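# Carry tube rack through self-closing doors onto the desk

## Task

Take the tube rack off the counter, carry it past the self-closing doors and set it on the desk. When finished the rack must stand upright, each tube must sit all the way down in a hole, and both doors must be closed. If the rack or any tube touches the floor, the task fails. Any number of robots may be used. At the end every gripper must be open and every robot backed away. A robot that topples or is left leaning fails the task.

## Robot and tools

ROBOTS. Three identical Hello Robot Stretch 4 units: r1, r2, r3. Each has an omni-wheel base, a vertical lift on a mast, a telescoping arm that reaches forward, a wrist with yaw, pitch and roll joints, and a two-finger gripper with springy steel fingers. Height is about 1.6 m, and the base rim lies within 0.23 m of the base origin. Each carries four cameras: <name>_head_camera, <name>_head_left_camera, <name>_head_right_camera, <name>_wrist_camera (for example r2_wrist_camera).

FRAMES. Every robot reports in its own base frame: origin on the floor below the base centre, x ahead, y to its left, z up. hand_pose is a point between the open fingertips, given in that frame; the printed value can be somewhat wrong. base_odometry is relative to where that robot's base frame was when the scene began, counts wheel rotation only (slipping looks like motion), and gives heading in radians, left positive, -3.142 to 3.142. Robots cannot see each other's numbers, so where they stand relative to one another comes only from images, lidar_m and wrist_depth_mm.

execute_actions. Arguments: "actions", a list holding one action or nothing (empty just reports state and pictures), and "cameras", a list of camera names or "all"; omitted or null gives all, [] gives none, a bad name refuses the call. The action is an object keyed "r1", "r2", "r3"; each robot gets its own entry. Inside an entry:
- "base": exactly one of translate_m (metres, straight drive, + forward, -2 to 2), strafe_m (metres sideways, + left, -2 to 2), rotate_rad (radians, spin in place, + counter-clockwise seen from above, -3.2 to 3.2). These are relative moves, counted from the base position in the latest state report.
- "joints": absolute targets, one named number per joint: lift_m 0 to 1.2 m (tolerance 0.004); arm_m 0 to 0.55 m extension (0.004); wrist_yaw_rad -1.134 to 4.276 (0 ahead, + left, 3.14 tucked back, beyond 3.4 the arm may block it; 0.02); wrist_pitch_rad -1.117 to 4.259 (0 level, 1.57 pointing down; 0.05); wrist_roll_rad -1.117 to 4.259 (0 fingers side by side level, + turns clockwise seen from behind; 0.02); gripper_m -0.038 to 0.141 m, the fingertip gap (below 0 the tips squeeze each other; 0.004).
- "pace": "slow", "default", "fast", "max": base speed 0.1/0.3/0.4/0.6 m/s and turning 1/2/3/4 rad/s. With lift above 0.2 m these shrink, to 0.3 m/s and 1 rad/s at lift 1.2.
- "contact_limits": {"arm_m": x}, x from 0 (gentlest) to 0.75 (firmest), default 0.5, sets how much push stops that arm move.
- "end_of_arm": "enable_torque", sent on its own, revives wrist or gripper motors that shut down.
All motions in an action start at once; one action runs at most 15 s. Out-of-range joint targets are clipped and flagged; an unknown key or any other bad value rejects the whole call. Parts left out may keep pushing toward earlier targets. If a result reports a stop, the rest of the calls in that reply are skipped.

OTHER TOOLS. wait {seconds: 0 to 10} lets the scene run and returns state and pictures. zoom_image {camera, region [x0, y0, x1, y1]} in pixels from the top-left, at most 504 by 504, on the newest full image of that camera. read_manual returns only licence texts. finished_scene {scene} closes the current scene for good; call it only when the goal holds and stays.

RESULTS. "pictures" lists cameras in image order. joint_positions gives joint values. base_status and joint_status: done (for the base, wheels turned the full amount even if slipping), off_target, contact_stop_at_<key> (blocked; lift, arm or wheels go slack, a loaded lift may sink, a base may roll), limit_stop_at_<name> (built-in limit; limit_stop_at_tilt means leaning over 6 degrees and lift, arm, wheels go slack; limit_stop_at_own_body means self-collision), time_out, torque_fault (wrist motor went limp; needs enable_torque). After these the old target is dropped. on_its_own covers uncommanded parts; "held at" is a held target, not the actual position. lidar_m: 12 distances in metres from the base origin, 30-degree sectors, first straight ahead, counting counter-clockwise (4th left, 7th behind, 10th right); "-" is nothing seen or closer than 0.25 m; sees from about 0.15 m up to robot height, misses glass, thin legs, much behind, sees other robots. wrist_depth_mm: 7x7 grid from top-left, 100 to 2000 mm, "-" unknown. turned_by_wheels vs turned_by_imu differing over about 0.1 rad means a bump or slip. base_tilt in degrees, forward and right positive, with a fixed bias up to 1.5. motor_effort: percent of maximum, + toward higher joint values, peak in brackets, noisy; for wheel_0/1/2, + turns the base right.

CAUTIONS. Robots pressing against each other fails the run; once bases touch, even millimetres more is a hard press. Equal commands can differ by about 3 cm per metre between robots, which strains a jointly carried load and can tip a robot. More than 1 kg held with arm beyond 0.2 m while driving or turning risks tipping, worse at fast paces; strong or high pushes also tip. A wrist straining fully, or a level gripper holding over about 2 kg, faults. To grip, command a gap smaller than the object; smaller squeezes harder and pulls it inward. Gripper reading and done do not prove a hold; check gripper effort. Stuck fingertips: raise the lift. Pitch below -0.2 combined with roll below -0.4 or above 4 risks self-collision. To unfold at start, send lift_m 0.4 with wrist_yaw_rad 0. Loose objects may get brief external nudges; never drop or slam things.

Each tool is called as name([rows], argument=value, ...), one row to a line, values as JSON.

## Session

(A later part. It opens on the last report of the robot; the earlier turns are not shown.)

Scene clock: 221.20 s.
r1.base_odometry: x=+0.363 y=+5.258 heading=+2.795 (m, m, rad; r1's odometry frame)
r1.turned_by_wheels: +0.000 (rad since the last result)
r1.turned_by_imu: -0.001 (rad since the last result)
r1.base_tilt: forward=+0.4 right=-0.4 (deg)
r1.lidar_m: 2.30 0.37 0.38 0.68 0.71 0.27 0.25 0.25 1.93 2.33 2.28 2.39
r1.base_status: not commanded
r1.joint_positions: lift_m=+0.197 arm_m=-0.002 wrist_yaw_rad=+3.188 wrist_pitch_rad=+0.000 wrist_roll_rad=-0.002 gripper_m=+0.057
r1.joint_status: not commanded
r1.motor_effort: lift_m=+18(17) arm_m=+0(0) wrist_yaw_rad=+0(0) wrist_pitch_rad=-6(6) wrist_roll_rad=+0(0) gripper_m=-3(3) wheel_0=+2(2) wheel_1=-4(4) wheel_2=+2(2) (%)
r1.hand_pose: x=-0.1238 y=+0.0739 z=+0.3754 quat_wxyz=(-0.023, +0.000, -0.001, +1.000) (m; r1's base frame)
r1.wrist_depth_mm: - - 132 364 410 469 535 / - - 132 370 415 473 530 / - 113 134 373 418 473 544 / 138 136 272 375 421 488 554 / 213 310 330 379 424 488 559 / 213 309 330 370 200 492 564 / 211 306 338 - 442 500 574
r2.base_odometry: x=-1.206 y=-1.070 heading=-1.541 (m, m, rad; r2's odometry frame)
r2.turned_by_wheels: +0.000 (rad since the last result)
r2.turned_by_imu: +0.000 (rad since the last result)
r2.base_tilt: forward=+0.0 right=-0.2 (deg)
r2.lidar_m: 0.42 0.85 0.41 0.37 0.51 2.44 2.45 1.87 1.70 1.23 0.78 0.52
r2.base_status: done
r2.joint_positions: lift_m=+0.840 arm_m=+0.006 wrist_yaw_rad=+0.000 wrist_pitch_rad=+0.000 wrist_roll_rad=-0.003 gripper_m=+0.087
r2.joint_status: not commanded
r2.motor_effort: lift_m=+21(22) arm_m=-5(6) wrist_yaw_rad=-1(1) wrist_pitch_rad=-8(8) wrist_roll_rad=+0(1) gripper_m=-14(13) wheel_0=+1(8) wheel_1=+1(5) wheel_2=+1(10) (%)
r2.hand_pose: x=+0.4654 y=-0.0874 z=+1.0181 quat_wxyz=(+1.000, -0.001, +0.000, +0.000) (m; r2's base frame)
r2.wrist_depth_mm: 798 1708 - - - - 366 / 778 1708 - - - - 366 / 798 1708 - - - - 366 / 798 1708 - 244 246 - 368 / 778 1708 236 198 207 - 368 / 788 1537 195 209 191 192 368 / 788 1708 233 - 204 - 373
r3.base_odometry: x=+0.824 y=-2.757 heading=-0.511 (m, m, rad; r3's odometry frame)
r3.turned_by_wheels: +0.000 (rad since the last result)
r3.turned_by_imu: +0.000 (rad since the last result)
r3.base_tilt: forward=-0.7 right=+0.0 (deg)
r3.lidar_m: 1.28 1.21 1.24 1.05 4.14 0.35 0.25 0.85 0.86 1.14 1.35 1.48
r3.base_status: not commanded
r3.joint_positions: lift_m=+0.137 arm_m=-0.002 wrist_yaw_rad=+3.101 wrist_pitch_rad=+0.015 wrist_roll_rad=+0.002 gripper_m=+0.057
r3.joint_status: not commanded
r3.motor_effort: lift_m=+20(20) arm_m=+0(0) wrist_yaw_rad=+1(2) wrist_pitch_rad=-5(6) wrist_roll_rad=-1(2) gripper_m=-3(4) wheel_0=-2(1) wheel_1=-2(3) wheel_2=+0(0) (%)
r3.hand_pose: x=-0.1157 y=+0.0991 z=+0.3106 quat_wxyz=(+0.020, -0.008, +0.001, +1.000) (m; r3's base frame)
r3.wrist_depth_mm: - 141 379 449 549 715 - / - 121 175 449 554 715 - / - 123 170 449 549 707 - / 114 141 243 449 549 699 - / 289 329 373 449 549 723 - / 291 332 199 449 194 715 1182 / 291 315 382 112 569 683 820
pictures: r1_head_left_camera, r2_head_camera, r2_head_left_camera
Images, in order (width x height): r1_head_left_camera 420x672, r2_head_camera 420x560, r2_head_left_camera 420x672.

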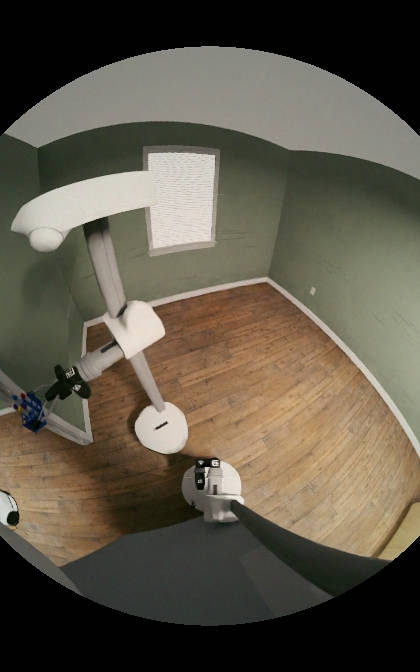

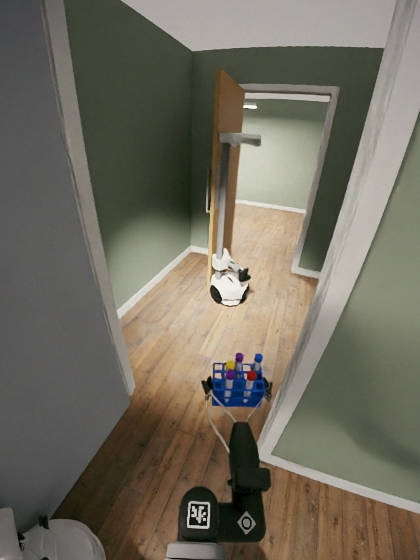

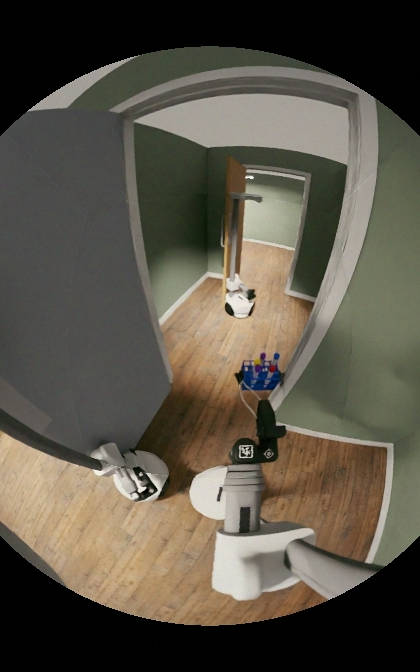

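execute_actions([
  {"r2": {"base": {"rotate_rad": 0.1}, "pace": "slow"}},
], cameras=[])

execute_actions([
  {"r2": {"base": {"translate_m": 0.95}}},
], cameras=["r2_head_camera", "r2_head_left_camera", "r2_head_right_camera", "r3_head_left_camera"])

Scene clock: 227.87 s.
r1.base_odometry: x=+0.363 y=+5.258 heading=+2.795 (m, m, rad; r1's odometry frame)
r1.turned_by_wheels: +0.000 (rad since the last result)
r1.turned_by_imu: -0.002 (rad since the last result)
r1.base_tilt: forward=+0.3 right=-0.3 (deg)
r1.lidar_m: 2.29 0.36 0.37 0.62 0.70 0.27 0.25 0.25 1.94 2.35 2.28 2.40
r1.base_status: not commanded
r1.joint_positions: lift_m=+0.197 arm_m=-0.002 wrist_yaw_rad=+3.188 wrist_pitch_rad=+0.000 wrist_roll_rad=-0.002 gripper_m=+0.057
r1.joint_status: not commanded
r1.motor_effort: lift_m=+18(17) arm_m=+0(0) wrist_yaw_rad=+1(0) wrist_pitch_rad=-7(6) wrist_roll_rad=+0(1) gripper_m=-2(4) wheel_0=+2(2) wheel_1=-4(3) wheel_2=+2(2) (%)
r1.hand_pose: x=-0.1238 y=+0.0739 z=+0.3754 quat_wxyz=(-0.023, +0.000, -0.001, +1.000) (m; r1's base frame)
r1.wrist_depth_mm: - - 131 364 407 469 530 / - - 132 368 413 473 525 / - 113 134 373 418 477 544 / 138 137 273 375 421 480 554 / 213 309 332 379 421 484 559 / 213 309 330 370 200 496 564 / 212 306 336 - 439 500 574
r2.base_odometry: x=-1.206 y=-1.070 heading=-1.442 (m, m, rad; r2's odometry frame)
r2.turned_by_wheels: +0.099 (rad since the last result)
r2.turned_by_imu: +0.100 (rad since the last result)
r2.base_tilt: forward=+0.0 right=-0.3 (deg)
r2.lidar_m: 0.40 0.79 0.38 0.36 2.60 2.42 2.48 1.78 1.71 1.09 0.74 0.51
r2.base_status: done
r2.joint_positions: lift_m=+0.840 arm_m=+0.006 wrist_yaw_rad=+0.000 wrist_pitch_rad=+0.000 wrist_roll_rad=-0.003 gripper_m=+0.087
r2.joint_status: not commanded
r2.motor_effort: lift_m=+21(21) arm_m=-6(6) wrist_yaw_rad=-2(2) wrist_pitch_rad=-9(9) wrist_roll_rad=-1(1) gripper_m=-11(16) wheel_0=-2(6) wheel_1=-2(4) wheel_2=-3(4) (%)
r2.hand_pose: x=+0.4654 y=-0.0874 z=+1.0181 quat_wxyz=(+1.000, -0.001, +0.000, +0.000) (m; r2's base frame)
r2.wrist_depth_mm: 676 1537 - - - - - / 683 1499 - - - - - / 668 1537 - - - - - / 676 1576 - 246 245 - - / 683 1576 236 235 208 - - / 683 809 198 233 191 192 - / 691 1576 234 - 203 - -
r3.base_odometry: x=+0.824 y=-2.757 heading=-0.511 (m, m, rad; r3's odometry frame)
r3.turned_by_wheels: +0.000 (rad since the last result)
r3.turned_by_imu: +0.001 (rad since the last result)
r3.base_tilt: forward=-0.8 right=-0.1 (deg)
r3.lidar_m: 1.29 1.19 1.25 1.05 4.12 0.33 0.25 0.85 0.87 1.09 1.35 1.45
r3.base_status: not commanded
r3.joint_positions: lift_m=+0.137 arm_m=-0.002 wrist_yaw_rad=+3.101 wrist_pitch_rad=+0.015 wrist_roll_rad=+0.002 gripper_m=+0.057
r3.joint_status: not commanded
r3.motor_effort: lift_m=+20(20) arm_m=+0(1) wrist_yaw_rad=+3(1) wrist_pitch_rad=-5(5) wrist_roll_rad=-3(2) gripper_m=-3(4) wheel_0=-1(1) wheel_1=-3(3) wheel_2=+0(0) (%)
r3.hand_pose: x=-0.1157 y=+0.0991 z=+0.3106 quat_wxyz=(+0.020, -0.008, +0.001, +1.000) (m; r3's base frame)
r3.wrist_depth_mm: - 141 382 452 549 707 - / - 121 176 452 549 707 - / - 122 170 445 544 707 - / 114 141 243 449 549 715 - / 287 329 370 449 549 715 - / 290 329 198 445 193 707 1182 / 290 317 382 112 569 683 820
pictures: none
No camera images: the call's "cameras" was empty. Leave "cameras" out to get every camera's image.

Scene clock: 232.50 s.
r1.base_odometry: x=+0.363 y=+5.258 heading=+2.795 (m, m, rad; r1's odometry frame)
r1.turned_by_wheels: +0.000 (rad since the last result)
r1.turned_by_imu: -0.002 (rad since the last result)
r1.base_tilt: forward=+0.3 right=-0.3 (deg)
r1.lidar_m: 2.30 2.26 1.17 0.83 0.71 0.28 0.25 0.25 1.94 2.35 2.27 2.41
r1.base_status: not commanded
r1.joint_positions: lift_m=+0.197 arm_m=-0.002 wrist_yaw_rad=+3.188 wrist_pitch_rad=+0.000 wrist_roll_rad=-0.002 gripper_m=+0.057
r1.joint_status: not commanded
r1.motor_effort: lift_m=+17(17) arm_m=+0(0) wrist_yaw_rad=+0(0) wrist_pitch_rad=-6(6) wrist_roll_rad=+0(1) gripper_m=-3(1) wheel_0=+2(2) wheel_1=-4(4) wheel_2=+2(2) (%)
r1.hand_pose: x=-0.1238 y=+0.0739 z=+0.3754 quat_wxyz=(-0.023, +0.000, -0.001, +1.000) (m; r1's base frame)
r1.wrist_depth_mm: - - 131 366 410 469 525 / - - 132 370 413 469 535 / - 113 134 373 418 477 544 / 139 136 273 377 421 480 549 / 213 310 332 379 427 488 564 / 214 309 329 370 200 496 564 / 213 307 338 - 439 500 580
r2.base_odometry: x=-1.084 y=-2.012 heading=-1.442 (m, m, rad; r2's odometry frame)
r2.turned_by_wheels: +0.000 (rad since the last result)
r2.turned_by_imu: +0.001 (rad since the last result)
r2.base_tilt: forward=+0.0 right=-0.3 (deg)
r2.lidar_m: 0.43 1.08 0.41 0.40 0.49 0.82 3.35 2.44 0.48 1.09 1.42 0.52
r2.base_status: done
r2.joint_positions: lift_m=+0.840 arm_m=+0.006 wrist_yaw_rad=+0.000 wrist_pitch_rad=+0.000 wrist_roll_rad=-0.003 gripper_m=+0.087
r2.joint_status: not commanded
r2.motor_effort: lift_m=+21(21) arm_m=-6(5) wrist_yaw_rad=-2(2) wrist_pitch_rad=-9(9) wrist_roll_rad=-2(0) gripper_m=-16(14) wheel_0=+0(6) wheel_1=+1(7) wheel_2=+0(9) (%)
r2.hand_pose: x=+0.4654 y=-0.0874 z=+1.0181 quat_wxyz=(+1.000, -0.001, +0.000, +0.000) (m; r2's base frame)
r2.wrist_depth_mm: 904 1078 1499 - 1042 - - / 878 1098 1499 - 1098 - - / 904 1118 1464 - 1118 - - / 891 1098 1430 245 248 - - / 904 1118 236 236 207 - - / 891 991 196 233 193 192 - / 904 1118 234 - 202 - -
r3.base_odometry: x=+0.824 y=-2.757 heading=-0.511 (m, m, rad; r3's odometry frame)
r3.turned_by_wheels: +0.000 (rad since the last result)
r3.turned_by_imu: +0.000 (rad since the last result)
r3.base_tilt: forward=-0.7 right=+0.0 (deg)
r3.lidar_m: 1.28 1.19 1.26 1.06 4.12 0.34 0.25 0.85 0.88 1.15 0.78 1.12
r3.base_status: not commanded
r3.joint_positions: lift_m=+0.137 arm_m=-0.002 wrist_yaw_rad=+3.101 wrist_pitch_rad=+0.015 wrist_roll_rad=+0.002 gripper_m=+0.057
r3.joint_status: not commanded
r3.motor_effort: lift_m=+20(21) arm_m=-1(0) wrist_yaw_rad=+1(2) wrist_pitch_rad=-5(6) wrist_roll_rad=-3(1) gripper_m=+0(2) wheel_0=-2(1) wheel_1=-3(3) wheel_2=+0(0) (%)
r3.hand_pose: x=-0.1157 y=+0.0991 z=+0.3106 quat_wxyz=(+0.020, -0.008, +0.001, +1.000) (m; r3's base frame)
r3.wrist_depth_mm: - 141 379 449 549 715 - / - 121 176 445 549 715 - / - 122 170 449 549 715 - / 114 141 244 449 549 707 - / 289 327 373 449 544 715 - / 290 330 198 452 193 715 1182 / 290 315 379 112 569 683 831
pictures: r2_head_camera, r2_head_left_camera, r2_head_right_camera, r3_head_left_camera
Images, in order (width x height): r2_head_camera 420x560, r2_head_left_camera 420x672, r2_head_right_camera 420x672, r3_head_left_camera 420x672.

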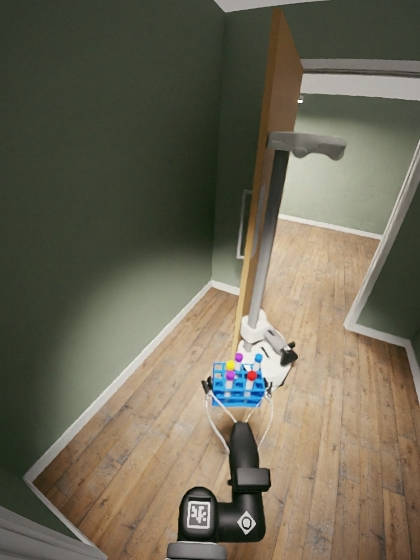

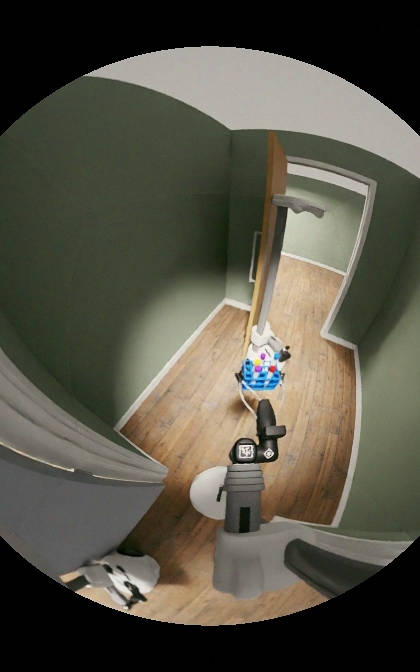

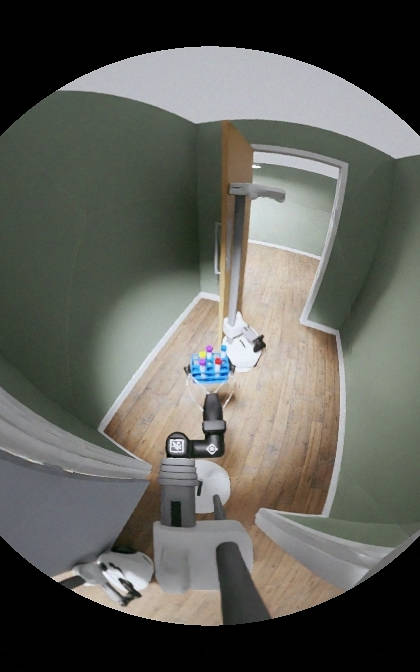

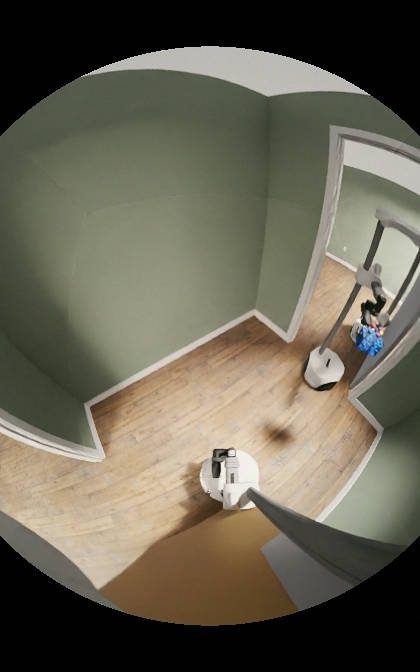

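execute_actions([
  {"r2": {"base": {"rotate_rad": -0.78}, "pace": "slow"}},
], cameras=["r2_head_camera"])

Scene clock: 240.23 s.
r1.base_odometry: x=+0.363 y=+5.258 heading=+2.795 (m, m, rad; r1's odometry frame)
r1.turned_by_wheels: +0.000 (rad since the last result)
r1.turned_by_imu: -0.003 (rad since the last result)
r1.base_tilt: forward=+0.3 right=-0.3 (deg)
r1.lidar_m: 2.30 2.25 1.15 0.82 0.71 0.29 0.25 0.25 1.94 2.34 2.27 2.40
r1.base_status: not commanded
r1.joint_positions: lift_m=+0.197 arm_m=-0.002 wrist_yaw_rad=+3.188 wrist_pitch_rad=+0.000 wrist_roll_rad=-0.002 gripper_m=+0.057
r1.joint_status: not commanded
r1.motor_effort: lift_m=+17(17) arm_m=+0(0) wrist_yaw_rad=+1(1) wrist_pitch_rad=-6(7) wrist_roll_rad=-4(1) gripper_m=-2(3) wheel_0=+2(2) wheel_1=-4(4) wheel_2=+2(2) (%)
r1.hand_pose: x=-0.1238 y=+0.0739 z=+0.3754 quat_wxyz=(-0.023, +0.000, -0.001, +1.000) (m; r1's base frame)
r1.wrist_depth_mm: - - 132 366 410 466 530 / - - 132 368 413 469 530 / - 113 134 368 415 473 549 / 138 136 273 377 421 484 554 / 213 310 334 379 424 488 559 / 213 307 329 368 200 496 564 / 212 306 338 - 445 504 574
r2.base_odometry: x=-1.084 y=-2.012 heading=-2.221 (m, m, rad; r2's odometry frame)
r2.turned_by_wheels: -0.780 (rad since the last result)
r2.turned_by_imu: -0.773 (rad since the last result)
r2.base_tilt: forward=+0.0 right=-0.2 (deg)
r2.lidar_m: 0.43 1.10 1.25 0.99 0.40 0.39 0.65 0.85 2.56 0.48 0.48 0.51
r2.base_status: done
r2.joint_positions: lift_m=+0.840 arm_m=+0.006 wrist_yaw_rad=+0.000 wrist_pitch_rad=+0.000 wrist_roll_rad=-0.003 gripper_m=+0.087
r2.joint_status: not commanded
r2.motor_effort: lift_m=+21(21) arm_m=-5(5) wrist_yaw_rad=-1(1) wrist_pitch_rad=-9(8) wrist_roll_rad=-1(0) gripper_m=-11(15) wheel_0=+3(6) wheel_1=+1(5) wheel_2=+1(6) (%)
r2.hand_pose: x=+0.4653 y=-0.0874 z=+1.0181 quat_wxyz=(+1.000, -0.001, +0.000, +0.000) (m; r2's base frame)
r2.wrist_depth_mm: 1025 - - - 1661 1182 917 / 1366 - - - 1756 1160 917 / 1397 - - - 1661 1160 904 / 1366 - - 245 246 1182 904 / 1336 - 237 236 207 1182 946 / 1336 - 196 211 193 192 917 / 1397 - 233 - 203 1182 946
r3.base_odometry: x=+0.824 y=-2.757 heading=-0.511 (m, m, rad; r3's odometry frame)
r3.turned_by_wheels: +0.000 (rad since the last result)
r3.turned_by_imu: +0.001 (rad since the last result)
r3.base_tilt: forward=-0.7 right=+0.1 (deg)
r3.lidar_m: 1.31 1.21 1.24 1.08 4.11 0.35 0.25 0.84 0.89 1.16 1.11 0.87
r3.base_status: not commanded
r3.joint_positions: lift_m=+0.137 arm_m=-0.002 wrist_yaw_rad=+3.101 wrist_pitch_rad=+0.015 wrist_roll_rad=+0.002 gripper_m=+0.057
r3.joint_status: not commanded
r3.motor_effort: lift_m=+20(20) arm_m=+0(0) wrist_yaw_rad=+2(3) wrist_pitch_rad=-6(6) wrist_roll_rad=-3(2) gripper_m=-3(5) wheel_0=-1(1) wheel_1=-3(3) wheel_2=+0(0) (%)
r3.hand_pose: x=-0.1157 y=+0.0991 z=+0.3106 quat_wxyz=(+0.020, -0.008, +0.001, +1.000) (m; r3's base frame)
r3.wrist_depth_mm: - 141 379 449 549 715 - / - 121 176 452 554 707 - / - 123 170 452 544 715 - / 114 141 244 449 549 715 - / 289 329 370 445 549 707 - / 293 329 199 449 194 715 1160 / 290 317 379 112 569 683 831
pictures: r2_head_camera
Images, in order (width x height): r2_head_camera 420x560.

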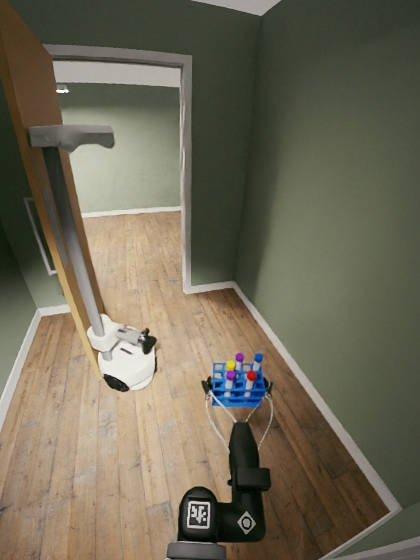

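execute_actions([
  {"r2": {"base": {"translate_m": 1.2}}, "r1": {"base": {"strafe_m": 0.45}}},
], cameras=["r2_head_camera", "r2_head_left_camera", "r1_head_left_camera", "r3_head_left_camera"])

Scene clock: 272.13 s.
r1.base_odometry: x=+0.210 y=+4.835 heading=+2.795 (m, m, rad; r1's odometry frame)
r1.turned_by_wheels: +0.000 (rad since the last result)
r1.turned_by_imu: -0.004 (rad since the last result)
r1.base_tilt: forward=+0.3 right=-0.2 (deg)
r1.lidar_m: 2.13 1.51 0.62 0.65 1.55 0.50 0.25 0.25 - 0.25 0.37 2.81
r1.base_status: done
r1.joint_positions: lift_m=+0.197 arm_m=-0.002 wrist_yaw_rad=+3.188 wrist_pitch_rad=+0.000 wrist_roll_rad=-0.002 gripper_m=+0.057
r1.joint_status: not commanded
r1.motor_effort: lift_m=+17(17) arm_m=+0(0) wrist_yaw_rad=+1(1) wrist_pitch_rad=-8(7) wrist_roll_rad=+1(1) gripper_m=-2(2) wheel_0=+2(10) wheel_1=-4(11) wheel_2=+5(13) (%)
r1.hand_pose: x=-0.1238 y=+0.0740 z=+0.3753 quat_wxyz=(-0.023, +0.000, -0.001, +1.000) (m; r1's base frame)
r1.wrist_depth_mm: - - 131 480 640 1661 1921 / - - 132 484 647 1661 1921 / - 113 134 492 654 1661 1921 / 139 136 273 492 668 1708 1921 / 213 329 379 500 668 1708 1921 / 213 324 370 473 200 1255 1229 / 212 317 382 - 759 831 878
r2.base_odometry: x=-1.810 y=-2.967 heading=-2.221 (m, m, rad; r2's odometry frame)
r2.turned_by_wheels: +0.000 (rad since the last result)
r2.turned_by_imu: +0.002 (rad since the last result)
r2.base_tilt: forward=+0.0 right=-0.2 (deg)
r2.lidar_m: 0.42 1.03 0.43 0.35 0.42 1.43 1.45 1.14 0.81 0.65 0.65 0.51
r2.base_status: done
r2.joint_positions: lift_m=+0.840 arm_m=+0.006 wrist_yaw_rad=+0.000 wrist_pitch_rad=+0.000 wrist_roll_rad=-0.003 gripper_m=+0.087
r2.joint_status: not commanded
r2.motor_effort: lift_m=+20(21) arm_m=-5(5) wrist_yaw_rad=-1(1) wrist_pitch_rad=-9(9) wrist_roll_rad=-1(1) gripper_m=-15(13) wheel_0=+1(6) wheel_1=+1(6) wheel_2=+1(10) (%)
r2.hand_pose: x=+0.4653 y=-0.0874 z=+1.0181 quat_wxyz=(+1.000, -0.001, +0.000, +0.000) (m; r2's base frame)
r2.wrist_depth_mm: - - 831 904 946 640 512 / - - 831 891 931 654 512 / - - 831 904 960 654 517 / - - 831 246 246 647 521 / - - 236 236 209 654 521 / - - 196 233 191 193 512 / - 1863 233 - 204 661 521
r3.base_odometry: x=+0.824 y=-2.757 heading=-0.511 (m, m, rad; r3's odometry frame)
r3.turned_by_wheels: +0.000 (rad since the last result)
r3.turned_by_imu: +0.001 (rad since the last result)
r3.base_tilt: forward=-0.6 right=+0.0 (deg)
r3.lidar_m: 0.35 0.36 0.70 1.09 4.13 0.34 0.25 0.85 0.88 1.14 1.36 1.47
r3.base_status: not commanded
r3.joint_positions: lift_m=+0.137 arm_m=-0.002 wrist_yaw_rad=+3.101 wrist_pitch_rad=+0.015 wrist_roll_rad=+0.002 gripper_m=+0.057
r3.joint_status: not commanded
r3.motor_effort: lift_m=+20(20) arm_m=+0(0) wrist_yaw_rad=+1(2) wrist_pitch_rad=-5(5) wrist_roll_rad=-2(2) gripper_m=-3(4) wheel_0=-1(1) wheel_1=-3(3) wheel_2=+0(0) (%)
r3.hand_pose: x=-0.1157 y=+0.0991 z=+0.3106 quat_wxyz=(+0.020, -0.008, +0.001, +1.000) (m; r3's base frame)
r3.wrist_depth_mm: - 141 379 452 549 707 - / - 121 175 449 554 715 - / - 122 170 449 549 715 - / 114 141 244 449 549 707 - / 287 329 375 445 544 707 - / 291 327 199 449 194 707 1182 / 291 315 382 112 574 676 820
pictures: r1_head_left_camera, r2_head_camera, r2_head_left_camera, r3_head_left_camera
Images, in order (width x height): r1_head_left_camera 420x672, r2_head_camera 420x560, r2_head_left_camera 420x672, r3_head_left_camera 420x672.

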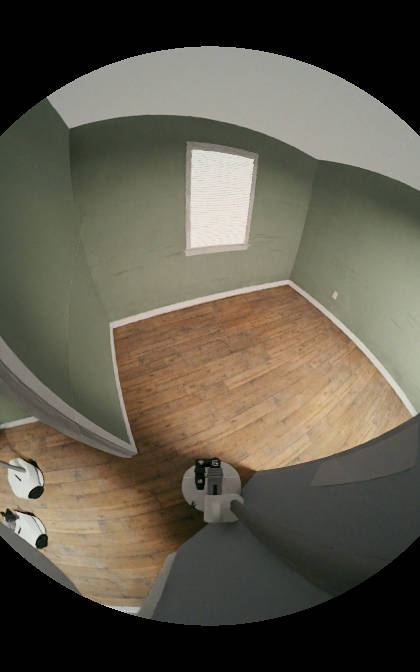

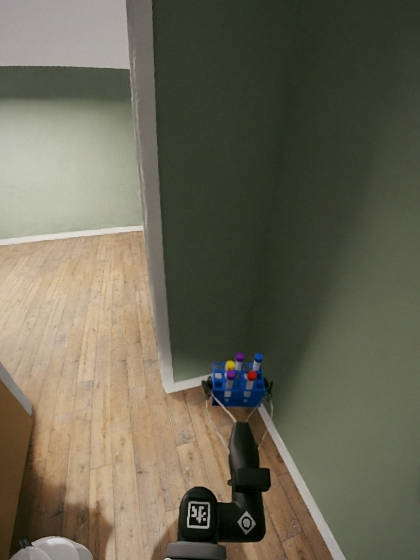

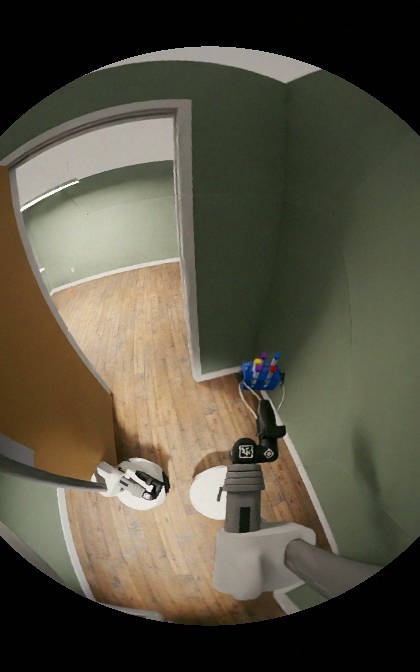

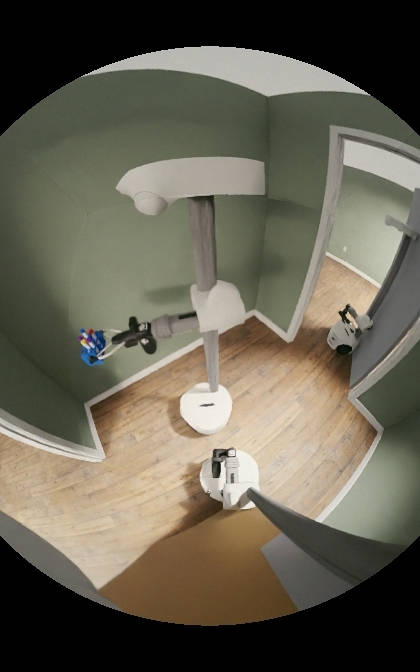

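execute_actions([
  {"r2": {"base": {"translate_m": 0.22}}, "r1": {"base": {"rotate_rad": 0.45}, "pace": "slow"}},
], cameras=[])

execute_actions([
  {"r2": {"base": {"rotate_rad": 0.75}, "pace": "slow"}, "r1": {"base": {"strafe_m": 0.2}}},
], cameras=["r2_head_camera", "r2_head_left_camera", "r1_head_left_camera"])

Scene clock: 290.63 s.
r1.base_odometry: x=+0.210 y=+4.835 heading=-3.039 (m, m, rad; r1's odometry frame)
r1.turned_by_wheels: +0.449 (rad since the last result)
r1.turned_by_imu: +0.449 (rad since the last result)
r1.base_tilt: forward=+0.2 right=-0.3 (deg)
r1.lidar_m: 1.99 0.64 0.62 1.72 0.59 0.26 0.25 - 0.25 0.31 2.75 2.14
r1.base_status: done
r1.joint_positions: lift_m=+0.197 arm_m=-0.002 wrist_yaw_rad=+3.188 wrist_pitch_rad=+0.000 wrist_roll_rad=-0.002 gripper_m=+0.057
r1.joint_status: not commanded
r1.motor_effort: lift_m=+18(18) arm_m=+0(0) wrist_yaw_rad=+0(0) wrist_pitch_rad=-6(6) wrist_roll_rad=+0(1) gripper_m=-2(4) wheel_0=-2(4) wheel_1=-10(17) wheel_2=+0(3) (%)
r1.hand_pose: x=-0.1238 y=+0.0740 z=+0.3753 quat_wxyz=(-0.023, +0.000, -0.001, +1.000) (m; r1's base frame)
r1.wrist_depth_mm: - - 132 355 392 436 480 / - - 132 357 397 442 488 / - 113 134 362 397 445 500 / 139 136 273 364 402 449 504 / 214 310 327 370 402 455 508 / 213 307 325 362 200 459 512 / 213 306 336 - 418 466 521
r2.base_odometry: x=-1.944 y=-3.142 heading=-2.221 (m, m, rad; r2's odometry frame)
r2.turned_by_wheels: +0.000 (rad since the last result)
r2.turned_by_imu: +0.002 (rad since the last result)
r2.base_tilt: forward=+0.0 right=-0.2 (deg)
r2.lidar_m: 0.42 0.82 1.06 0.43 0.42 1.64 1.64 1.35 0.75 0.57 0.57 0.52
r2.base_status: done
r2.joint_positions: lift_m=+0.840 arm_m=+0.006 wrist_yaw_rad=+0.000 wrist_pitch_rad=+0.000 wrist_roll_rad=-0.003 gripper_m=+0.087
r2.joint_status: not commanded
r2.motor_effort: lift_m=+21(21) arm_m=-5(5) wrist_yaw_rad=-1(1) wrist_pitch_rad=-8(9) wrist_roll_rad=-2(1) gripper_m=-17(14) wheel_0=+1(7) wheel_1=+0(5) wheel_2=+1(9) (%)
r2.hand_pose: x=+0.4653 y=-0.0874 z=+1.0181 quat_wxyz=(+1.000, -0.001, +0.000, +0.000) (m; r2's base frame)
r2.wrist_depth_mm: - 574 627 683 723 549 442 / - 574 627 683 723 559 436 / - 580 634 691 741 564 442 / - 585 627 244 246 564 439 / - 591 236 200 208 559 442 / - 564 196 232 193 191 442 / - 603 232 - 204 564 445
r3.base_odometry: x=+0.824 y=-2.757 heading=-0.511 (m, m, rad; r3's odometry frame)
r3.turned_by_wheels: +0.000 (rad since the last result)
r3.turned_by_imu: +0.001 (rad since the last result)
r3.base_tilt: forward=-0.7 right=+0.0 (deg)
r3.lidar_m: 1.29 0.39 0.41 1.07 4.12 0.32 0.25 0.84 0.86 1.18 1.37 1.49
r3.base_status: not commanded
r3.joint_positions: lift_m=+0.137 arm_m=-0.002 wrist_yaw_rad=+3.101 wrist_pitch_rad=+0.015 wrist_roll_rad=+0.002 gripper_m=+0.057
r3.joint_status: not commanded
r3.motor_effort: lift_m=+20(20) arm_m=-1(0) wrist_yaw_rad=+2(1) wrist_pitch_rad=-5(6) wrist_roll_rad=-3(2) gripper_m=-2(7) wheel_0=-1(1) wheel_1=-3(3) wheel_2=+0(0) (%)
r3.hand_pose: x=-0.1157 y=+0.0991 z=+0.3106 quat_wxyz=(+0.020, -0.008, +0.001, +1.000) (m; r3's base frame)
r3.wrist_depth_mm: - 141 379 449 554 715 - / - 121 176 445 544 715 - / - 123 170 449 549 699 - / 114 141 244 452 544 707 - / 287 330 373 445 549 715 - / 290 330 198 449 194 707 1182 / 290 317 382 112 574 683 820
pictures: none
No camera images: the call's "cameras" was empty. Leave "cameras" out to get every camera's image.

Scene clock: 292.63 s.
r1.base_odometry: x=+0.230 y=+4.636 heading=-3.039 (m, m, rad; r1's odometry frame)
r1.turned_by_wheels: +0.000 (rad since the last result)
r1.turned_by_imu: -0.001 (rad since the last result)
r1.base_tilt: forward=+0.3 right=-0.4 (deg)
r1.lidar_m: 1.13 0.50 1.43 1.53 1.57 0.32 0.25 - 0.25 0.27 2.96 2.16
r1.base_status: done
r1.joint_positions: lift_m=+0.197 arm_m=-0.002 wrist_yaw_rad=+3.188 wrist_pitch_rad=+0.000 wrist_roll_rad=-0.002 gripper_m=+0.057
r1.joint_status: not commanded
r1.motor_effort: lift_m=+17(17) arm_m=+0(0) wrist_yaw_rad=+0(1) wrist_pitch_rad=-5(5) wrist_roll_rad=-1(1) gripper_m=-3(2) wheel_0=-1(12) wheel_1=-7(6) wheel_2=+9(8) (%)
r1.hand_pose: x=-0.1238 y=+0.0740 z=+0.3753 quat_wxyz=(-0.023, +0.000, -0.001, +1.000) (m; r1's base frame)
r1.wrist_depth_mm: - - 131 394 459 564 1118 / - - 132 397 469 569 1160 / - 113 134 402 473 574 1160 / 139 136 273 407 477 580 1182 / 213 314 342 407 480 585 1160 / 214 310 340 397 200 585 1160 / 213 307 349 - 500 591 891
r2.base_odometry: x=-1.944 y=-3.142 heading=-1.471 (m, m, rad; r2's odometry frame)
r2.turned_by_wheels: +0.750 (rad since the last result)
r2.turned_by_imu: +0.746 (rad since the last result)
r2.base_tilt: forward=+0.0 right=-0.3 (deg)
r2.lidar_m: 0.42 0.91 0.41 0.43 1.66 1.37 0.96 0.64 0.57 0.60 0.77 0.49
r2.base_status: done
r2.joint_positions: lift_m=+0.840 arm_m=+0.006 wrist_yaw_rad=+0.000 wrist_pitch_rad=+0.000 wrist_roll_rad=-0.003 gripper_m=+0.087
r2.joint_status: not commanded
r2.motor_effort: lift_m=+21(21) arm_m=-5(6) wrist_yaw_rad=-1(1) wrist_pitch_rad=-8(8) wrist_roll_rad=-1(1) gripper_m=-13(14) wheel_0=-3(7) wheel_1=-2(4) wheel_2=-1(6) (%)
r2.hand_pose: x=+0.4654 y=-0.0874 z=+1.0181 quat_wxyz=(+1.000, -0.001, +0.000, +0.000) (m; r2's base frame)
r2.wrist_depth_mm: 788 - - - - 564 496 / 778 - - - - 559 496 / 788 - - - - 569 496 / 778 1025 - 246 245 569 492 / 778 1025 236 236 208 564 496 / 778 866 197 231 192 192 504 / 788 1042 234 - 203 574 504
r3.base_odometry: x=+0.824 y=-2.757 heading=-0.511 (m, m, rad; r3's odometry frame)
r3.turned_by_wheels: +0.000 (rad since the last result)
r3.turned_by_imu: +0.000 (rad since the last result)
r3.base_tilt: forward=-0.7 right=+0.0 (deg)
r3.lidar_m: 1.28 0.40 0.44 0.61 4.12 0.33 0.25 0.84 0.88 1.15 1.35 1.48
r3.base_status: not commanded
r3.joint_positions: lift_m=+0.137 arm_m=-0.002 wrist_yaw_rad=+3.101 wrist_pitch_rad=+0.015 wrist_roll_rad=+0.002 gripper_m=+0.057
r3.joint_status: not commanded
r3.motor_effort: lift_m=+20(20) arm_m=+0(0) wrist_yaw_rad=-1(2) wrist_pitch_rad=-5(6) wrist_roll_rad=-2(2) gripper_m=-3(3) wheel_0=-1(2) wheel_1=-3(3) wheel_2=+0(0) (%)
r3.hand_pose: x=-0.1157 y=+0.0991 z=+0.3106 quat_wxyz=(+0.020, -0.008, +0.001, +1.000) (m; r3's base frame)
r3.wrist_depth_mm: - 141 377 449 554 715 - / - 121 175 452 549 715 - / - 122 170 449 549 699 - / 114 141 243 452 549 699 - / 289 327 373 449 544 707 - / 289 330 198 449 194 715 1205 / 291 317 382 112 569 676 809
pictures: r1_head_left_camera, r2_head_camera, r2_head_left_camera
Images, in order (width x height): r1_head_left_camera 420x672, r2_head_camera 420x560, r2_head_left_camera 420x672.

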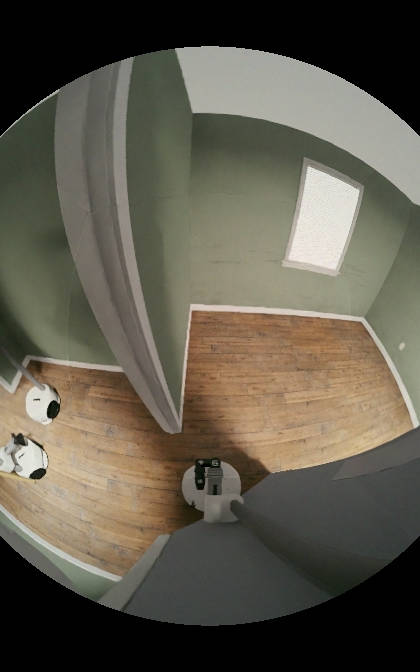

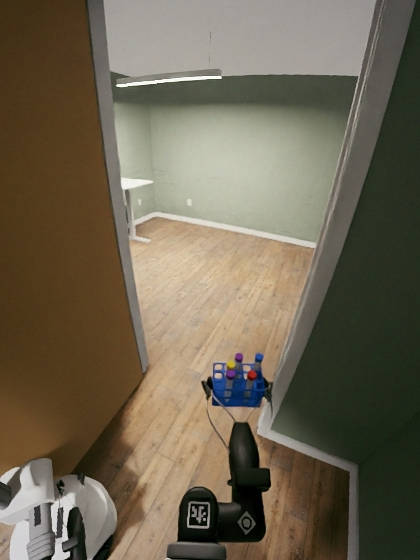

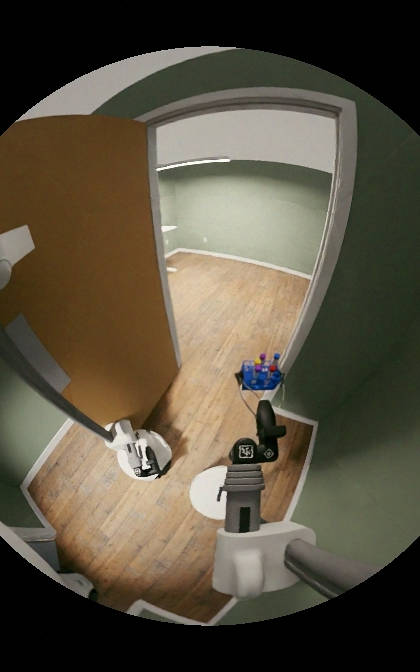

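execute_actions([
  {"r2": {"base": {"rotate_rad": 0.05}, "pace": "slow"}},
], cameras=[])

execute_actions([
  {"r2": {"base": {"translate_m": 1.7}}, "r1": {"base": {"strafe_m": 0.35}, "pace": "slow"}},
], cameras=["r2_head_camera", "r2_head_left_camera", "r1_head_left_camera", "r1_head_right_camera"])

Scene clock: 299.33 s.
r1.base_odometry: x=+0.230 y=+4.636 heading=-3.039 (m, m, rad; r1's odometry frame)
r1.turned_by_wheels: +0.000 (rad since the last result)
r1.turned_by_imu: -0.002 (rad since the last result)
r1.base_tilt: forward=+0.4 right=-0.3 (deg)
r1.lidar_m: 1.13 0.49 1.40 1.51 1.55 0.33 0.25 - 0.25 0.26 2.99 2.15
r1.base_status: not commanded
r1.joint_positions: lift_m=+0.197 arm_m=-0.002 wrist_yaw_rad=+3.188 wrist_pitch_rad=+0.000 wrist_roll_rad=-0.002 gripper_m=+0.057
r1.joint_status: not commanded
r1.motor_effort: lift_m=+17(17) arm_m=+0(0) wrist_yaw_rad=+1(0) wrist_pitch_rad=-6(6) wrist_roll_rad=-1(1) gripper_m=-1(4) wheel_0=-1(1) wheel_1=-7(7) wheel_2=+9(9) (%)
r1.hand_pose: x=-0.1238 y=+0.0740 z=+0.3753 quat_wxyz=(-0.023, +0.000, -0.001, +1.000) (m; r1's base frame)
r1.wrist_depth_mm: - - 131 394 462 564 1138 / - - 132 399 462 569 1138 / - 113 134 399 469 574 1160 / 139 136 273 404 473 580 1160 / 213 314 345 410 480 580 1160 / 213 310 338 394 200 585 1182 / 212 306 349 - 504 591 891
r2.base_odometry: x=-1.944 y=-3.142 heading=-1.422 (m, m, rad; r2's odometry frame)
r2.turned_by_wheels: +0.050 (rad since the last result)
r2.turned_by_imu: +0.051 (rad since the last result)
r2.base_tilt: forward=+0.0 right=-0.3 (deg)
r2.lidar_m: 0.44 0.88 0.40 0.43 1.66 1.36 0.89 0.63 0.56 0.60 0.77 0.50
r2.base_status: done
r2.joint_positions: lift_m=+0.840 arm_m=+0.006 wrist_yaw_rad=+0.000 wrist_pitch_rad=+0.000 wrist_roll_rad=-0.003 gripper_m=+0.087
r2.joint_status: not commanded
r2.motor_effort: lift_m=+21(21) arm_m=-5(5) wrist_yaw_rad=-2(2) wrist_pitch_rad=-9(8) wrist_roll_rad=-2(0) gripper_m=-14(16) wheel_0=-1(7) wheel_1=+0(5) wheel_2=-2(3) (%)
r2.hand_pose: x=+0.4654 y=-0.0874 z=+1.0181 quat_wxyz=(+1.000, -0.001, +0.000, +0.000) (m; r2's base frame)
r2.wrist_depth_mm: 759 960 - - - - 473 / 741 960 - - - - 480 / 759 960 - - - - 480 / 732 960 - 243 247 - 484 / 750 946 236 198 208 - 484 / 741 842 197 210 193 193 488 / 750 976 234 - 203 - 480
r3.base_odometry: x=+0.824 y=-2.757 heading=-0.511 (m, m, rad; r3's odometry frame)
r3.turned_by_wheels: +0.000 (rad since the last result)
r3.turned_by_imu: +0.000 (rad since the last result)
r3.base_tilt: forward=-0.7 right=+0.0 (deg)
r3.lidar_m: 1.28 0.39 0.43 0.58 4.14 0.34 0.25 0.84 0.88 1.15 1.37 1.45
r3.base_status: not commanded
r3.joint_positions: lift_m=+0.137 arm_m=-0.002 wrist_yaw_rad=+3.101 wrist_pitch_rad=+0.015 wrist_roll_rad=+0.002 gripper_m=+0.057
r3.joint_status: not commanded
r3.motor_effort: lift_m=+21(20) arm_m=+0(0) wrist_yaw_rad=+2(2) wrist_pitch_rad=-6(5) wrist_roll_rad=-4(2) gripper_m=-4(2) wheel_0=-1(1) wheel_1=-3(3) wheel_2=+0(1) (%)
r3.hand_pose: x=-0.1157 y=+0.0991 z=+0.3106 quat_wxyz=(+0.020, -0.008, +0.001, +1.000) (m; r3's base frame)
r3.wrist_depth_mm: - 141 377 449 544 707 - / - 121 176 449 544 707 - / - 122 170 449 549 707 - / 114 141 244 449 549 707 - / 289 329 373 449 549 715 - / 291 329 198 449 194 723 1205 / 293 317 379 112 574 683 820
pictures: none
No camera images: the call's "cameras" was empty. Leave "cameras" out to get every camera's image.

Scene clock: 306.47 s.
r1.base_odometry: x=+0.266 y=+4.287 heading=-3.039 (m, m, rad; r1's odometry frame)
r1.turned_by_wheels: +0.000 (rad since the last result)
r1.turned_by_imu: -0.003 (rad since the last result)
r1.base_tilt: forward=+0.3 right=-0.3 (deg)
r1.lidar_m: 0.39 1.04 1.39 1.18 1.23 1.11 0.39 0.25 - 0.25 0.25 0.48
r1.base_status: done
r1.joint_positions: lift_m=+0.197 arm_m=-0.002 wrist_yaw_rad=+3.188 wrist_pitch_rad=+0.000 wrist_roll_rad=-0.002 gripper_m=+0.057
r1.joint_status: not commanded
r1.motor_effort: lift_m=+17(17) arm_m=+1(0) wrist_yaw_rad=+1(1) wrist_pitch_rad=-6(6) wrist_roll_rad=+0(3) gripper_m=-2(3) wheel_0=+6(7) wheel_1=-15(17) wheel_2=+6(3) (%)
r1.hand_pose: x=-0.1238 y=+0.0740 z=+0.3753 quat_wxyz=(-0.023, +0.000, -0.001, +1.000) (m; r1's base frame)
r1.wrist_depth_mm: - - 132 1182 1160 1160 1160 / - - 132 1160 1160 1160 1160 / - 113 134 1182 1205 1160 1160 / 139 137 273 1182 1205 1182 1182 / 213 399 496 1205 1205 1182 1160 / 213 384 473 609 200 1182 1229 / 211 366 504 - 917 842 891
r2.base_odometry: x=-1.691 y=-4.823 heading=-1.422 (m, m, rad; r2's odometry frame)
r2.turned_by_wheels: +0.000 (rad since the last result)
r2.turned_by_imu: +0.000 (rad since the last result)
r2.base_tilt: forward=+0.0 right=-0.3 (deg)
r2.lidar_m: 0.43 1.69 1.59 0.86 0.58 0.57 1.47 0.94 1.74 2.38 2.72 0.50
r2.base_status: done
r2.joint_positions: lift_m=+0.840 arm_m=+0.006 wrist_yaw_rad=+0.000 wrist_pitch_rad=+0.000 wrist_roll_rad=-0.003 gripper_m=+0.087
r2.joint_status: not commanded
r2.motor_effort: lift_m=+21(20) arm_m=-5(6) wrist_yaw_rad=-2(2) wrist_pitch_rad=-9(8) wrist_roll_rad=-1(2) gripper_m=-13(14) wheel_0=+1(5) wheel_1=+0(5) wheel_2=+0(11) (%)
r2.hand_pose: x=+0.4653 y=-0.0874 z=+1.0181 quat_wxyz=(+1.000, -0.001, +0.000, +0.000) (m; r2's base frame)
r2.wrist_depth_mm: - - - - - - 1921 / - - - - - - 1921 / - - - - - - 1863 / - - - 244 246 - 1921 / - - 236 234 208 - 1863 / - - 196 233 193 192 1921 / - - 233 - 204 - 1808
r3.base_odometry: x=+0.824 y=-2.757 heading=-0.511 (m, m, rad; r3's odometry frame)
r3.turned_by_wheels: +0.000 (rad since the last result)
r3.turned_by_imu: +0.001 (rad since the last result)
r3.base_tilt: forward=-0.7 right=+0.0 (deg)
r3.lidar_m: 1.28 1.21 1.24 1.09 1.37 0.34 0.25 0.83 0.87 1.14 1.18 1.19
r3.base_status: not commanded
r3.joint_positions: lift_m=+0.137 arm_m=-0.002 wrist_yaw_rad=+3.101 wrist_pitch_rad=+0.015 wrist_roll_rad=+0.002 gripper_m=+0.057
r3.joint_status: not commanded
r3.motor_effort: lift_m=+20(20) arm_m=+0(0) wrist_yaw_rad=+3(2) wrist_pitch_rad=-5(4) wrist_roll_rad=+0(1) gripper_m=-4(4) wheel_0=-1(1) wheel_1=-3(3) wheel_2=+0(0) (%)
r3.hand_pose: x=-0.1157 y=+0.0991 z=+0.3106 quat_wxyz=(+0.020, -0.008, +0.001, +1.000) (m; r3's base frame)
r3.wrist_depth_mm: - 141 379 445 554 707 - / - 121 176 449 554 715 - / - 122 170 449 549 707 - / 114 141 244 449 549 707 - / 289 327 373 452 549 699 1921 / 291 329 198 449 194 715 1160 / 291 317 379 112 569 691 809
pictures: r1_head_left_camera, r1_head_right_camera, r2_head_camera, r2_head_left_camera
Images, in order (width x height): r1_head_left_camera 420x672, r1_head_right_camera 420x672, r2_head_camera 420x560, r2_head_left_camera 420x672.

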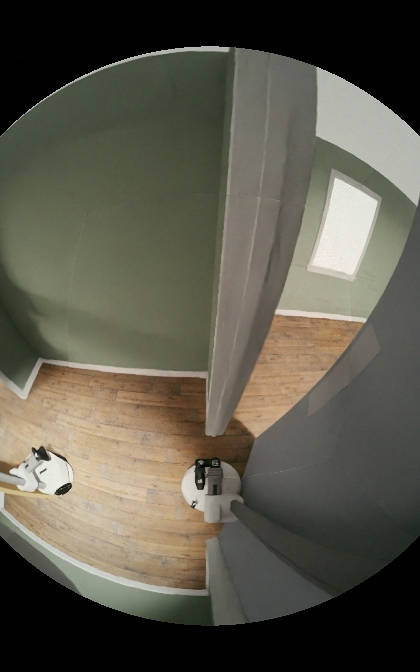

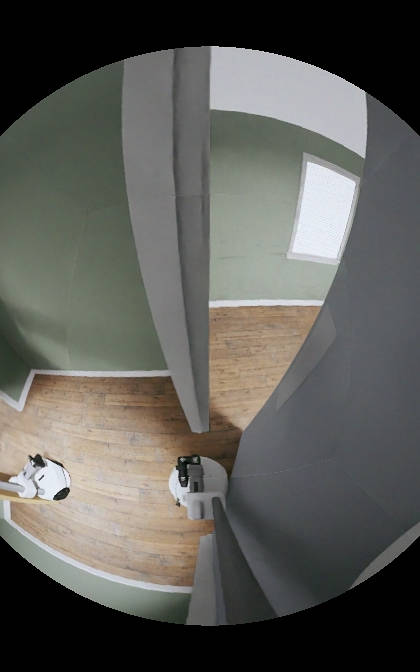

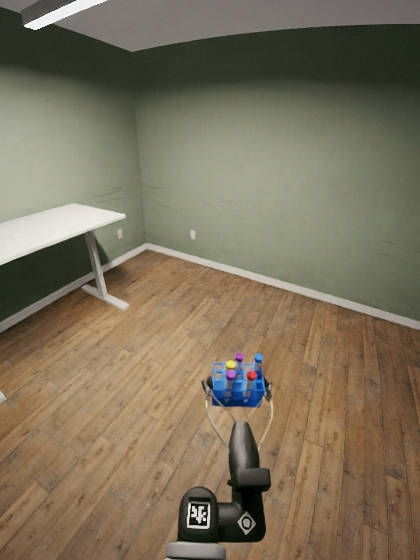

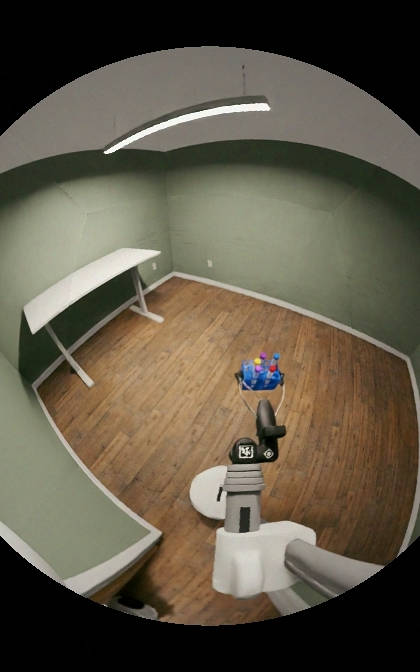

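execute_actions([
  {"r2": {"base": {"rotate_rad": 0.75}, "pace": "slow"}, "r3": {"base": {"strafe_m": 0.25}}, "r1": {"base": {"strafe_m": 0.1}, "pace": "slow"}},
], cameras=["r2_head_camera", "r2_wrist_camera"])

Scene clock: 320.87 s.
r1.base_odometry: x=+0.276 y=+4.188 heading=-3.039 (m, m, rad; r1's odometry frame)
r1.turned_by_wheels: +0.000 (rad since the last result)
r1.turned_by_imu: -0.003 (rad since the last result)
r1.base_tilt: forward=+0.3 right=-0.4 (deg)
r1.lidar_m: 0.41 1.05 1.38 1.26 1.34 1.12 0.47 0.25 0.25 - 0.25 0.31
r1.base_status: done
r1.joint_positions: lift_m=+0.197 arm_m=-0.002 wrist_yaw_rad=+3.188 wrist_pitch_rad=+0.000 wrist_roll_rad=-0.002 gripper_m=+0.057
r1.joint_status: not commanded
r1.motor_effort: lift_m=+18(17) arm_m=+0(0) wrist_yaw_rad=+0(0) wrist_pitch_rad=-7(7) wrist_roll_rad=-2(2) gripper_m=-3(2) wheel_0=-3(9) wheel_1=+4(15) wheel_2=+2(7) (%)
r1.hand_pose: x=-0.1238 y=+0.0740 z=+0.3753 quat_wxyz=(-0.023, +0.000, -0.001, +1.000) (m; r1's base frame)
r1.wrist_depth_mm: - - 132 1182 1160 1160 1160 / - - 132 1160 1182 1182 1160 / - 113 134 1182 1182 1160 1160 / 138 137 273 1205 1182 1182 1182 / 214 477 597 1205 1205 1182 1205 / 213 452 603 1118 200 1182 1182 / 212 427 609 - 891 842 878
r2.base_odometry: x=-1.691 y=-4.823 heading=-0.672 (m, m, rad; r2's odometry frame)
r2.turned_by_wheels: +0.750 (rad since the last result)
r2.turned_by_imu: +0.747 (rad since the last result)
r2.base_tilt: forward=+0.0 right=-0.2 (deg)
r2.lidar_m: 0.44 1.40 0.70 0.56 0.83 0.92 0.95 2.36 2.61 2.59 2.57 0.51
r2.base_status: done
r2.joint_positions: lift_m=+0.840 arm_m=+0.006 wrist_yaw_rad=+0.000 wrist_pitch_rad=+0.000 wrist_roll_rad=-0.003 gripper_m=+0.087
r2.joint_status: not commanded
r2.motor_effort: lift_m=+21(21) arm_m=-5(5) wrist_yaw_rad=-1(2) wrist_pitch_rad=-9(9) wrist_roll_rad=+0(1) gripper_m=-16(15) wheel_0=-2(6) wheel_1=-1(5) wheel_2=-2(6) (%)
r2.hand_pose: x=+0.4653 y=-0.0874 z=+1.0181 quat_wxyz=(+1.000, -0.001, +0.000, +0.000) (m; r2's base frame)
r2.wrist_depth_mm: 1808 1921 - - - - - / 1808 1863 - - - - - / 1808 1921 - - - - - / 1808 1921 - 243 246 - - / 1863 1983 238 236 208 - - / 1863 1921 198 232 192 191 - / 1863 1863 235 - 204 - -
r3.base_odometry: x=+0.946 y=-2.539 heading=-0.511 (m, m, rad; r3's odometry frame)
r3.turned_by_wheels: +0.000 (rad since the last result)
r3.turned_by_imu: +0.002 (rad since the last result)
r3.base_tilt: forward=-0.7 right=+0.1 (deg)
r3.lidar_m: 1.12 1.07 1.07 0.79 1.19 0.46 0.25 0.25 1.27 0.25 1.27 1.62
r3.base_status: done
r3.joint_positions: lift_m=+0.137 arm_m=-0.002 wrist_yaw_rad=+3.101 wrist_pitch_rad=+0.015 wrist_roll_rad=+0.002 gripper_m=+0.057
r3.joint_status: not commanded
r3.motor_effort: lift_m=+20(20) arm_m=-1(1) wrist_yaw_rad=+2(0) wrist_pitch_rad=-6(5) wrist_roll_rad=-2(3) gripper_m=-2(1) wheel_0=+4(7) wheel_1=-4(10) wheel_2=+3(4) (%)
r3.hand_pose: x=-0.1157 y=+0.0990 z=+0.3106 quat_wxyz=(+0.020, -0.008, +0.001, +1.000) (m; r3's base frame)
r3.wrist_depth_mm: - 141 418 539 759 - - / - 121 175 544 741 - - / - 123 170 544 750 - - / 116 142 243 544 750 - - / 296 347 415 539 750 - 1025 / 297 349 198 544 194 1205 991 / 296 330 424 112 768 750 809
pictures: r2_head_camera, r2_wrist_camera
Images, in order (width x height): r2_head_camera 420x560, r2_wrist_camera 616x392.

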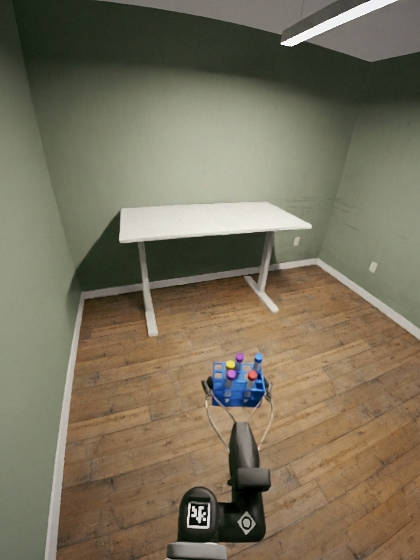

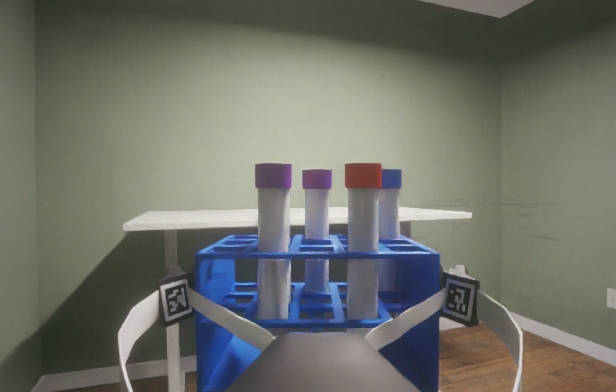

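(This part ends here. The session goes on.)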